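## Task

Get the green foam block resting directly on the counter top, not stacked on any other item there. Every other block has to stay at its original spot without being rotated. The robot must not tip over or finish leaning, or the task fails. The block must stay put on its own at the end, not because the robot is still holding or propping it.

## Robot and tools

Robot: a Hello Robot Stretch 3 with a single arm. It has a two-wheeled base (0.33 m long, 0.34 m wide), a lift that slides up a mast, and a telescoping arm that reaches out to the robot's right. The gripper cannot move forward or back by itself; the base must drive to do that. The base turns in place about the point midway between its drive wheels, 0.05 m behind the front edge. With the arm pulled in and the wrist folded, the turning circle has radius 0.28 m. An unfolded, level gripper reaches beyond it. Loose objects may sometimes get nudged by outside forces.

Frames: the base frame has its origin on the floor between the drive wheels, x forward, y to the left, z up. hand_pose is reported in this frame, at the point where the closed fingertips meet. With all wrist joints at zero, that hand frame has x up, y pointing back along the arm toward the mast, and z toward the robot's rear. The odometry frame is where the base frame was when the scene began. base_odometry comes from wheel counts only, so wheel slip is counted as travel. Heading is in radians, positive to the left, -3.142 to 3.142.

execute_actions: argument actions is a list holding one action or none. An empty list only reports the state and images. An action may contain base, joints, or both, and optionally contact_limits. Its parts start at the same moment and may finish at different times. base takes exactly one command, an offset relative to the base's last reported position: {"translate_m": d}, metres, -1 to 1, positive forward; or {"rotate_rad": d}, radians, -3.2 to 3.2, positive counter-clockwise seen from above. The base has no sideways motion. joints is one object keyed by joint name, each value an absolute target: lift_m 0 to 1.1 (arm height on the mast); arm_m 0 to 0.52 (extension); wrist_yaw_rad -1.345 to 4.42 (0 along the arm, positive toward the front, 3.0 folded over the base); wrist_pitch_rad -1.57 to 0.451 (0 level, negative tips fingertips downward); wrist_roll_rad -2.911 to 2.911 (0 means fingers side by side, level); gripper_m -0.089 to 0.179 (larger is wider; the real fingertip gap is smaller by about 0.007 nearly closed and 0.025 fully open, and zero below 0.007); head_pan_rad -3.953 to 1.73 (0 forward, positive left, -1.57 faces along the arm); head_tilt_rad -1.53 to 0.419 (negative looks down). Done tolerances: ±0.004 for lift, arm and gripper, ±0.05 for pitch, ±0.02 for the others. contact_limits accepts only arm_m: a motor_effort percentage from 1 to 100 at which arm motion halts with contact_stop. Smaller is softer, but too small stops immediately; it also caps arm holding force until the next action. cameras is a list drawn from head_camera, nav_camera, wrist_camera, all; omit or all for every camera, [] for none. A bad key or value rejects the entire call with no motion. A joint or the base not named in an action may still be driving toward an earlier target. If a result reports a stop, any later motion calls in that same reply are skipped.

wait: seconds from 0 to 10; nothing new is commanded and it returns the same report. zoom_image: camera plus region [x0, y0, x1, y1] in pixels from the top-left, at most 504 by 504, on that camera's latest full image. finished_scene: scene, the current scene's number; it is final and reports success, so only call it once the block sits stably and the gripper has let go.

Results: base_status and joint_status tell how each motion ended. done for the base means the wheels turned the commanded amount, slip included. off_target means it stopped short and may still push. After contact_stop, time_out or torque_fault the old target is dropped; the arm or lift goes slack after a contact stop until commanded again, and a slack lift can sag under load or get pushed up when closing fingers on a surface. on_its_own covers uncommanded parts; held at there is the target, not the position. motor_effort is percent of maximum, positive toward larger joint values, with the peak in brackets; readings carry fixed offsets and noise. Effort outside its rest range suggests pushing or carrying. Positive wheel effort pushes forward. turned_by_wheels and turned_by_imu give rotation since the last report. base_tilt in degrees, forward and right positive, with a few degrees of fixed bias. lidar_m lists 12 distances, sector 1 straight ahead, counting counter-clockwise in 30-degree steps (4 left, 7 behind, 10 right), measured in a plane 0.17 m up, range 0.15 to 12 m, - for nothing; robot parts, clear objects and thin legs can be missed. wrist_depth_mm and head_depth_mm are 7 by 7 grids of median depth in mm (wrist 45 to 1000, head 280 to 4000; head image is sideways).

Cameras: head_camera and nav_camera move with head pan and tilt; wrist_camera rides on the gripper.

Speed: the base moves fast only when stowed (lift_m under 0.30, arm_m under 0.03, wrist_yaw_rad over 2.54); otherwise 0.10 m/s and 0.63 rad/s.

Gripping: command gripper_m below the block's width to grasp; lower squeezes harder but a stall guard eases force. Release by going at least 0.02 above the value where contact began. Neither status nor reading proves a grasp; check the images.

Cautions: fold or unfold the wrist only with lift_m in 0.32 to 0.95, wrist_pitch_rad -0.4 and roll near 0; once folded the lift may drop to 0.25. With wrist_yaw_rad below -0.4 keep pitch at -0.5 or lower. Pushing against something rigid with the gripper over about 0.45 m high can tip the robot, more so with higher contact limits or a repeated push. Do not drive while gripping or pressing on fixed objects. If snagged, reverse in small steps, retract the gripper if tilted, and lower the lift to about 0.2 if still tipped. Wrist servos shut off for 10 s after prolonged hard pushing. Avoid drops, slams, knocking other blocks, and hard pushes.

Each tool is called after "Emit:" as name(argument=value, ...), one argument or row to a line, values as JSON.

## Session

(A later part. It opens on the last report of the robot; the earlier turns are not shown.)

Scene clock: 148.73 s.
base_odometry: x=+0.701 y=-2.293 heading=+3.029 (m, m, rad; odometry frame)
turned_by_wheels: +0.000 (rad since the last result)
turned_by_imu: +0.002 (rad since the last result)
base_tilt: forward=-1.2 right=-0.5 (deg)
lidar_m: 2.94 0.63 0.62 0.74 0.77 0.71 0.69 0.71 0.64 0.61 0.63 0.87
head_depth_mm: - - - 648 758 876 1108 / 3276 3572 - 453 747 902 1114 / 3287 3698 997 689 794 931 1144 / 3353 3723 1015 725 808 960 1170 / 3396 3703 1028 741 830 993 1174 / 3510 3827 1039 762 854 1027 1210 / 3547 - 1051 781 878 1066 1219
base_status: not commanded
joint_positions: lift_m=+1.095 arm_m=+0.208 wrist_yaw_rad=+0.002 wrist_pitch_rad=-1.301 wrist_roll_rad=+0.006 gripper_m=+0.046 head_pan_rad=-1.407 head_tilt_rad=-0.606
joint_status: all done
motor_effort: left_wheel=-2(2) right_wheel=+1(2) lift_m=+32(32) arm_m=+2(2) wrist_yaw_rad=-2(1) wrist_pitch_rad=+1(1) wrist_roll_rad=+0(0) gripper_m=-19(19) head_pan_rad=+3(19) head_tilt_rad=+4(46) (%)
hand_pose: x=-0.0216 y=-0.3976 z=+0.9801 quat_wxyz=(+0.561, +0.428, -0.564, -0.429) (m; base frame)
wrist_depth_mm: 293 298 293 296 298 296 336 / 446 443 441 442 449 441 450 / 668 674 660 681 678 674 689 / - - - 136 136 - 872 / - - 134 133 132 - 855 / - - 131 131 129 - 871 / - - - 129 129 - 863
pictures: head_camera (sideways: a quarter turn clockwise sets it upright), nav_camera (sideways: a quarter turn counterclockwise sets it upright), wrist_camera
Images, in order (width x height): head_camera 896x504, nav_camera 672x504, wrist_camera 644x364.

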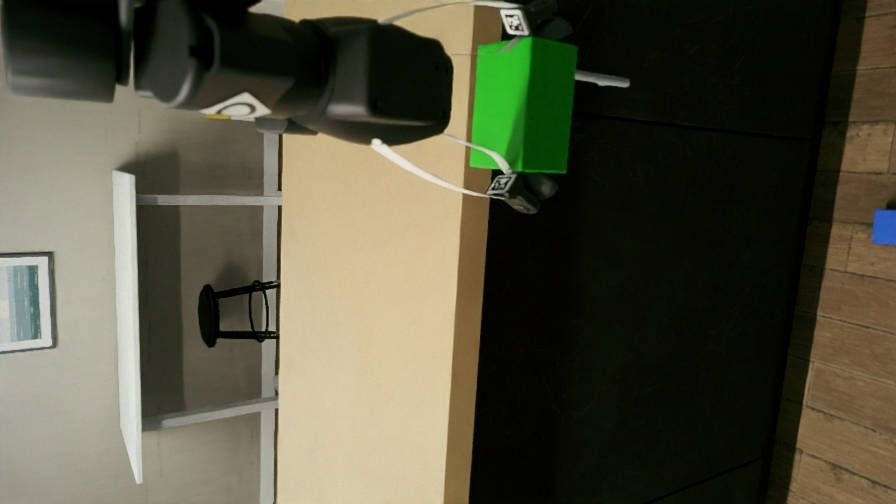

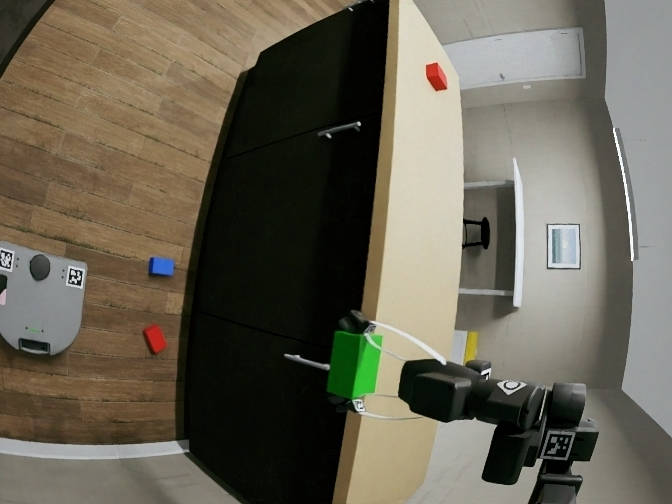

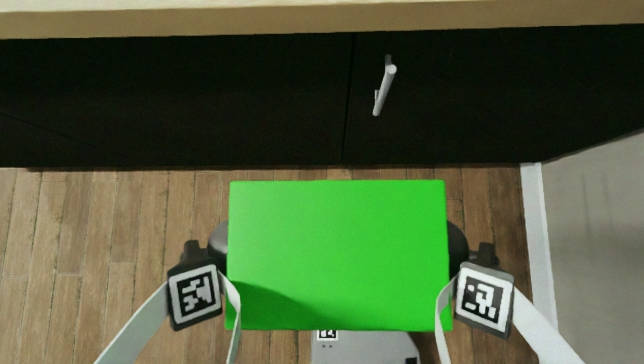

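Emit:
execute_actions(
  actions=[
    {"joints": {"arm_m": 0.518, "head_pan_rad": -1.55, "head_tilt_rad": -0.5}, "contact_limits": {"arm_m": 15}},
  ],
  cameras=["head_camera", "wrist_camera"],
)

Scene clock: 157.23 s.
base_odometry: x=+0.701 y=-2.293 heading=+3.029 (m, m, rad; odometry frame)
turned_by_wheels: +0.000 (rad since the last result)
turned_by_imu: +0.002 (rad since the last result)
base_tilt: forward=-1.3 right=-0.6 (deg)
lidar_m: 2.95 0.63 0.62 0.74 0.76 0.71 0.69 0.71 0.64 0.61 0.63 0.86
head_depth_mm: 2201 2213 2078 805 712 811 936 / 3217 3305 3207 814 716 816 945 / 3266 - 1147 723 719 820 950 / 3323 3621 3806 784 723 823 957 / 3334 3595 3857 837 727 828 965 / 3324 3608 3466 847 730 834 970 / 3370 3577 3837 855 734 837 977
base_status: not commanded
joint_positions: lift_m=+1.095 arm_m=+0.518 wrist_yaw_rad=+0.000 wrist_pitch_rad=-1.301 wrist_roll_rad=+0.006 gripper_m=+0.046 head_pan_rad=-1.543 head_tilt_rad=-0.507
joint_status: all done
motor_effort: left_wheel=-2(2) right_wheel=+1(0) lift_m=+31(32) arm_m=+2(2) wrist_yaw_rad=+1(2) wrist_pitch_rad=+1(1) wrist_roll_rad=+0(0) gripper_m=-20(19) head_pan_rad=-3(17) head_tilt_rad=+5(20) (%)
contact_limits: arm_m 15 (drawing in: default 16, maximum 26; extending or still: default 21, maximum 35)
hand_pose: x=-0.0216 y=-0.7076 z=+0.9801 quat_wxyz=(+0.561, +0.427, -0.564, -0.430) (m; base frame)
wrist_depth_mm: 272 266 266 261 257 255 250 / 263 260 258 257 255 251 249 / 258 255 253 250 246 245 241 / 251 250 246 136 135 237 236 / 246 242 135 133 132 235 229 / 239 238 132 130 130 227 226 / 234 230 226 226 224 223 221
pictures: head_camera (sideways: a quarter turn clockwise sets it upright), wrist_camera
Images, in order (width x height): head_camera 896x504, wrist_camera 644x364.

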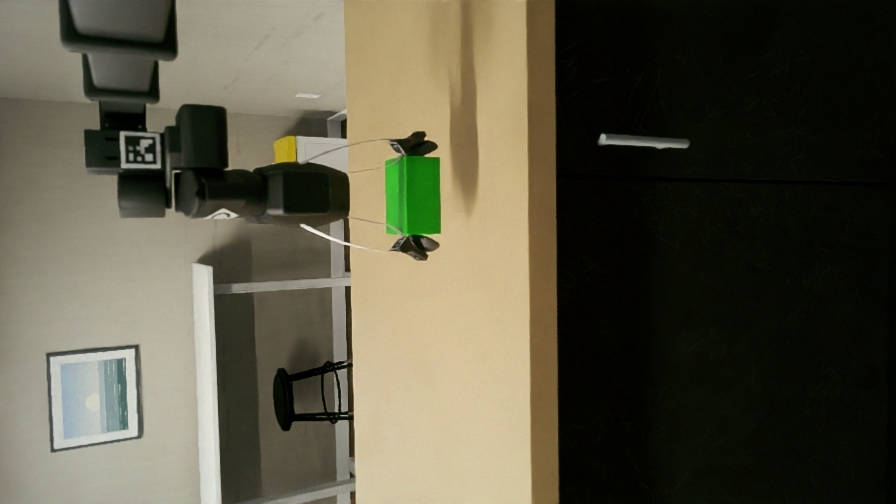

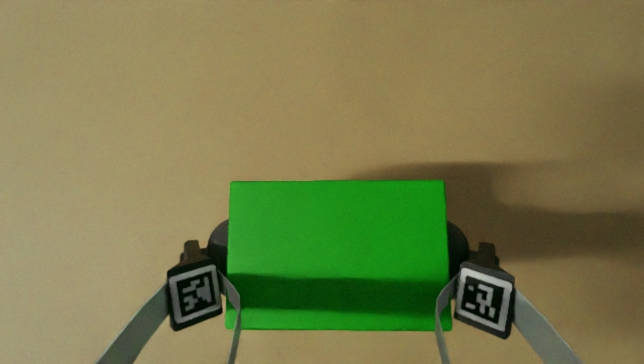

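Emit:
execute_actions(
  actions=[
    {"joints": {"lift_m": 1.04}},
  ],
  cameras=[],
)

Emit:
execute_actions(
  actions=[
    {"joints": {"gripper_m": 0.15}},
  ],
  cameras=[],
)

Emit:
execute_actions(
  actions=[
    {"joints": {"lift_m": 1.1}},
  ],
  cameras=["head_camera", "wrist_camera"],
)

Scene clock: 165.17 s.
base_odometry: x=+0.701 y=-2.293 heading=+3.029 (m, m, rad; odometry frame)
turned_by_wheels: +0.000 (rad since the last result)
turned_by_imu: +0.001 (rad since the last result)
base_tilt: forward=-1.1 right=-0.6 (deg)
lidar_m: 2.94 0.63 0.62 0.74 0.77 0.71 0.69 0.71 0.64 0.61 0.64 0.86
head_depth_mm: 2204 2202 2000 807 713 810 938 / 3234 3449 3208 815 715 814 942 / 3352 3483 - 738 719 822 950 / 3339 3603 3812 810 722 822 955 / 3343 3616 3868 836 727 830 962 / 3343 3601 3824 845 732 834 969 / 3350 3628 3838 855 735 840 979
base_status: not commanded
joint_positions: lift_m=+1.041 arm_m=+0.518 wrist_yaw_rad=+0.000 wrist_pitch_rad=-1.301 wrist_roll_rad=+0.006 gripper_m=+0.046 head_pan_rad=-1.543 head_tilt_rad=-0.507
joint_status: all done
motor_effort: left_wheel=-2(2) right_wheel=+2(1) lift_m=+16(30) arm_m=+2(2) wrist_yaw_rad=+0(1) wrist_pitch_rad=+1(1) wrist_roll_rad=+0(0) gripper_m=-20(19) head_pan_rad=-3(3) head_tilt_rad=+5(4) (%)
hand_pose: x=-0.0216 y=-0.7076 z=+0.9259 quat_wxyz=(+0.561, +0.427, -0.564, -0.430) (m; base frame)
wrist_depth_mm: 211 209 206 204 201 198 197 / 208 204 201 200 196 194 192 / 199 198 197 194 191 191 189 / 196 195 191 136 135 185 183 / 191 188 135 133 132 181 178 / 187 184 131 131 129 176 175 / 182 179 178 175 174 172 172
pictures: none
No camera images: the call's "cameras" was empty. Leave "cameras" out to get every camera's image.

Scene clock: 167.97 s.
base_odometry: x=+0.701 y=-2.293 heading=+3.029 (m, m, rad; odometry frame)
turned_by_wheels: +0.000 (rad since the last result)
turned_by_imu: +0.001 (rad since the last result)
base_tilt: forward=-1.2 right=-0.6 (deg)
lidar_m: 2.94 0.63 0.62 0.74 0.76 0.72 0.69 0.71 0.64 0.61 0.63 0.87
head_depth_mm: 2190 2213 2012 806 712 810 935 / 3256 3470 3184 814 715 815 941 / 3349 3497 - 738 718 819 949 / 3369 3615 3842 807 722 824 957 / 3302 3596 3898 836 727 826 965 / 3330 3602 3646 845 730 833 973 / 3378 3595 3827 855 733 839 974
base_status: not commanded
joint_positions: lift_m=+1.040 arm_m=+0.518 wrist_yaw_rad=-0.001 wrist_pitch_rad=-1.301 wrist_roll_rad=+0.006 gripper_m=+0.150 head_pan_rad=-1.543 head_tilt_rad=-0.507
joint_status: all done
motor_effort: left_wheel=-2(9) right_wheel=+1(7) lift_m=+22(23) arm_m=+2(2) wrist_yaw_rad=+1(1) wrist_pitch_rad=+1(1) wrist_roll_rad=+0(0) gripper_m=+0(94) head_pan_rad=-3(3) head_tilt_rad=+5(5) (%)
hand_pose: x=-0.0217 y=-0.7077 z=+0.9256 quat_wxyz=(+0.561, +0.427, -0.564, -0.430) (m; base frame)
wrist_depth_mm: 207 208 203 200 200 200 194 / 204 202 199 197 195 191 189 / 199 195 195 192 191 187 185 / 194 193 189 187 184 183 181 / 189 187 182 138 137 180 177 / 184 - 158 135 134 176 174 / 182 178 176 174 172 172 169
pictures: none
No camera images: the call's "cameras" was empty. Leave "cameras" out to get every camera's image.

Scene clock: 169.33 s.
base_odometry: x=+0.701 y=-2.293 heading=+3.029 (m, m, rad; odometry frame)
turned_by_wheels: +0.000 (rad since the last result)
turned_by_imu: +0.000 (rad since the last result)
base_tilt: forward=-1.2 right=-0.6 (deg)
lidar_m: 2.93 0.63 0.62 0.74 0.77 0.71 0.69 0.71 0.64 0.61 0.63 0.86
head_depth_mm: 2187 2224 2068 807 711 808 934 / 3226 3178 3196 809 713 813 942 / 3303 - 1142 739 718 819 951 / 3333 3580 3758 787 723 823 960 / 3340 3622 3905 838 726 829 964 / 3334 3584 3660 846 731 830 971 / 3389 3630 3879 852 734 839 975
base_status: not commanded
joint_positions: lift_m=+1.099 arm_m=+0.518 wrist_yaw_rad=-0.001 wrist_pitch_rad=-1.301 wrist_roll_rad=+0.006 gripper_m=+0.150 head_pan_rad=-1.543 head_tilt_rad=-0.507
joint_status: all done
motor_effort: left_wheel=-2(2) right_wheel=+2(1) lift_m=+31(33) arm_m=+2(2) wrist_yaw_rad=+1(1) wrist_pitch_rad=+1(1) wrist_roll_rad=+0(0) gripper_m=+0(1) head_pan_rad=-3(3) head_tilt_rad=+5(5) (%)
hand_pose: x=-0.0217 y=-0.7077 z=+0.9847 quat_wxyz=(+0.561, +0.427, -0.564, -0.430) (m; base frame)
wrist_depth_mm: 277 271 270 270 266 261 259 / 269 270 263 260 260 256 253 / 263 260 257 253 252 248 248 / 256 257 251 248 245 243 241 / 250 249 245 197 239 238 236 / 245 - 240 193 230 235 229 / 240 235 235 232 230 225 225
pictures: head_camera (sideways: a quarter turn clockwise sets it upright), wrist_camera
Images, in order (width x height): head_camera 896x504, wrist_camera 644x364.

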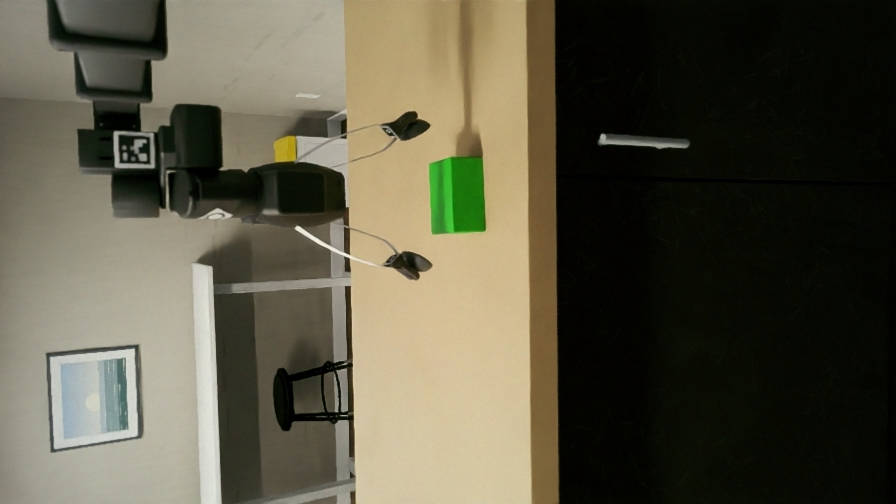

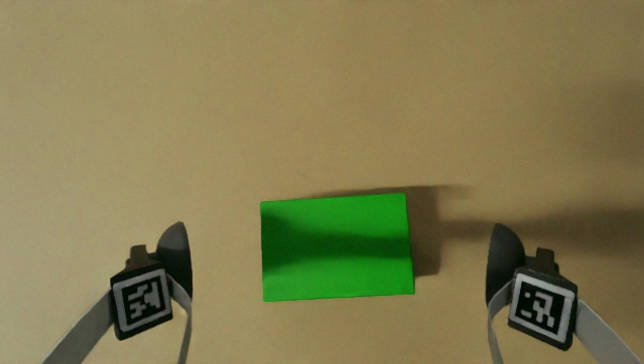

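Emit:
finished_scene(
  scene=2,
)

The scene is finished: the task was done.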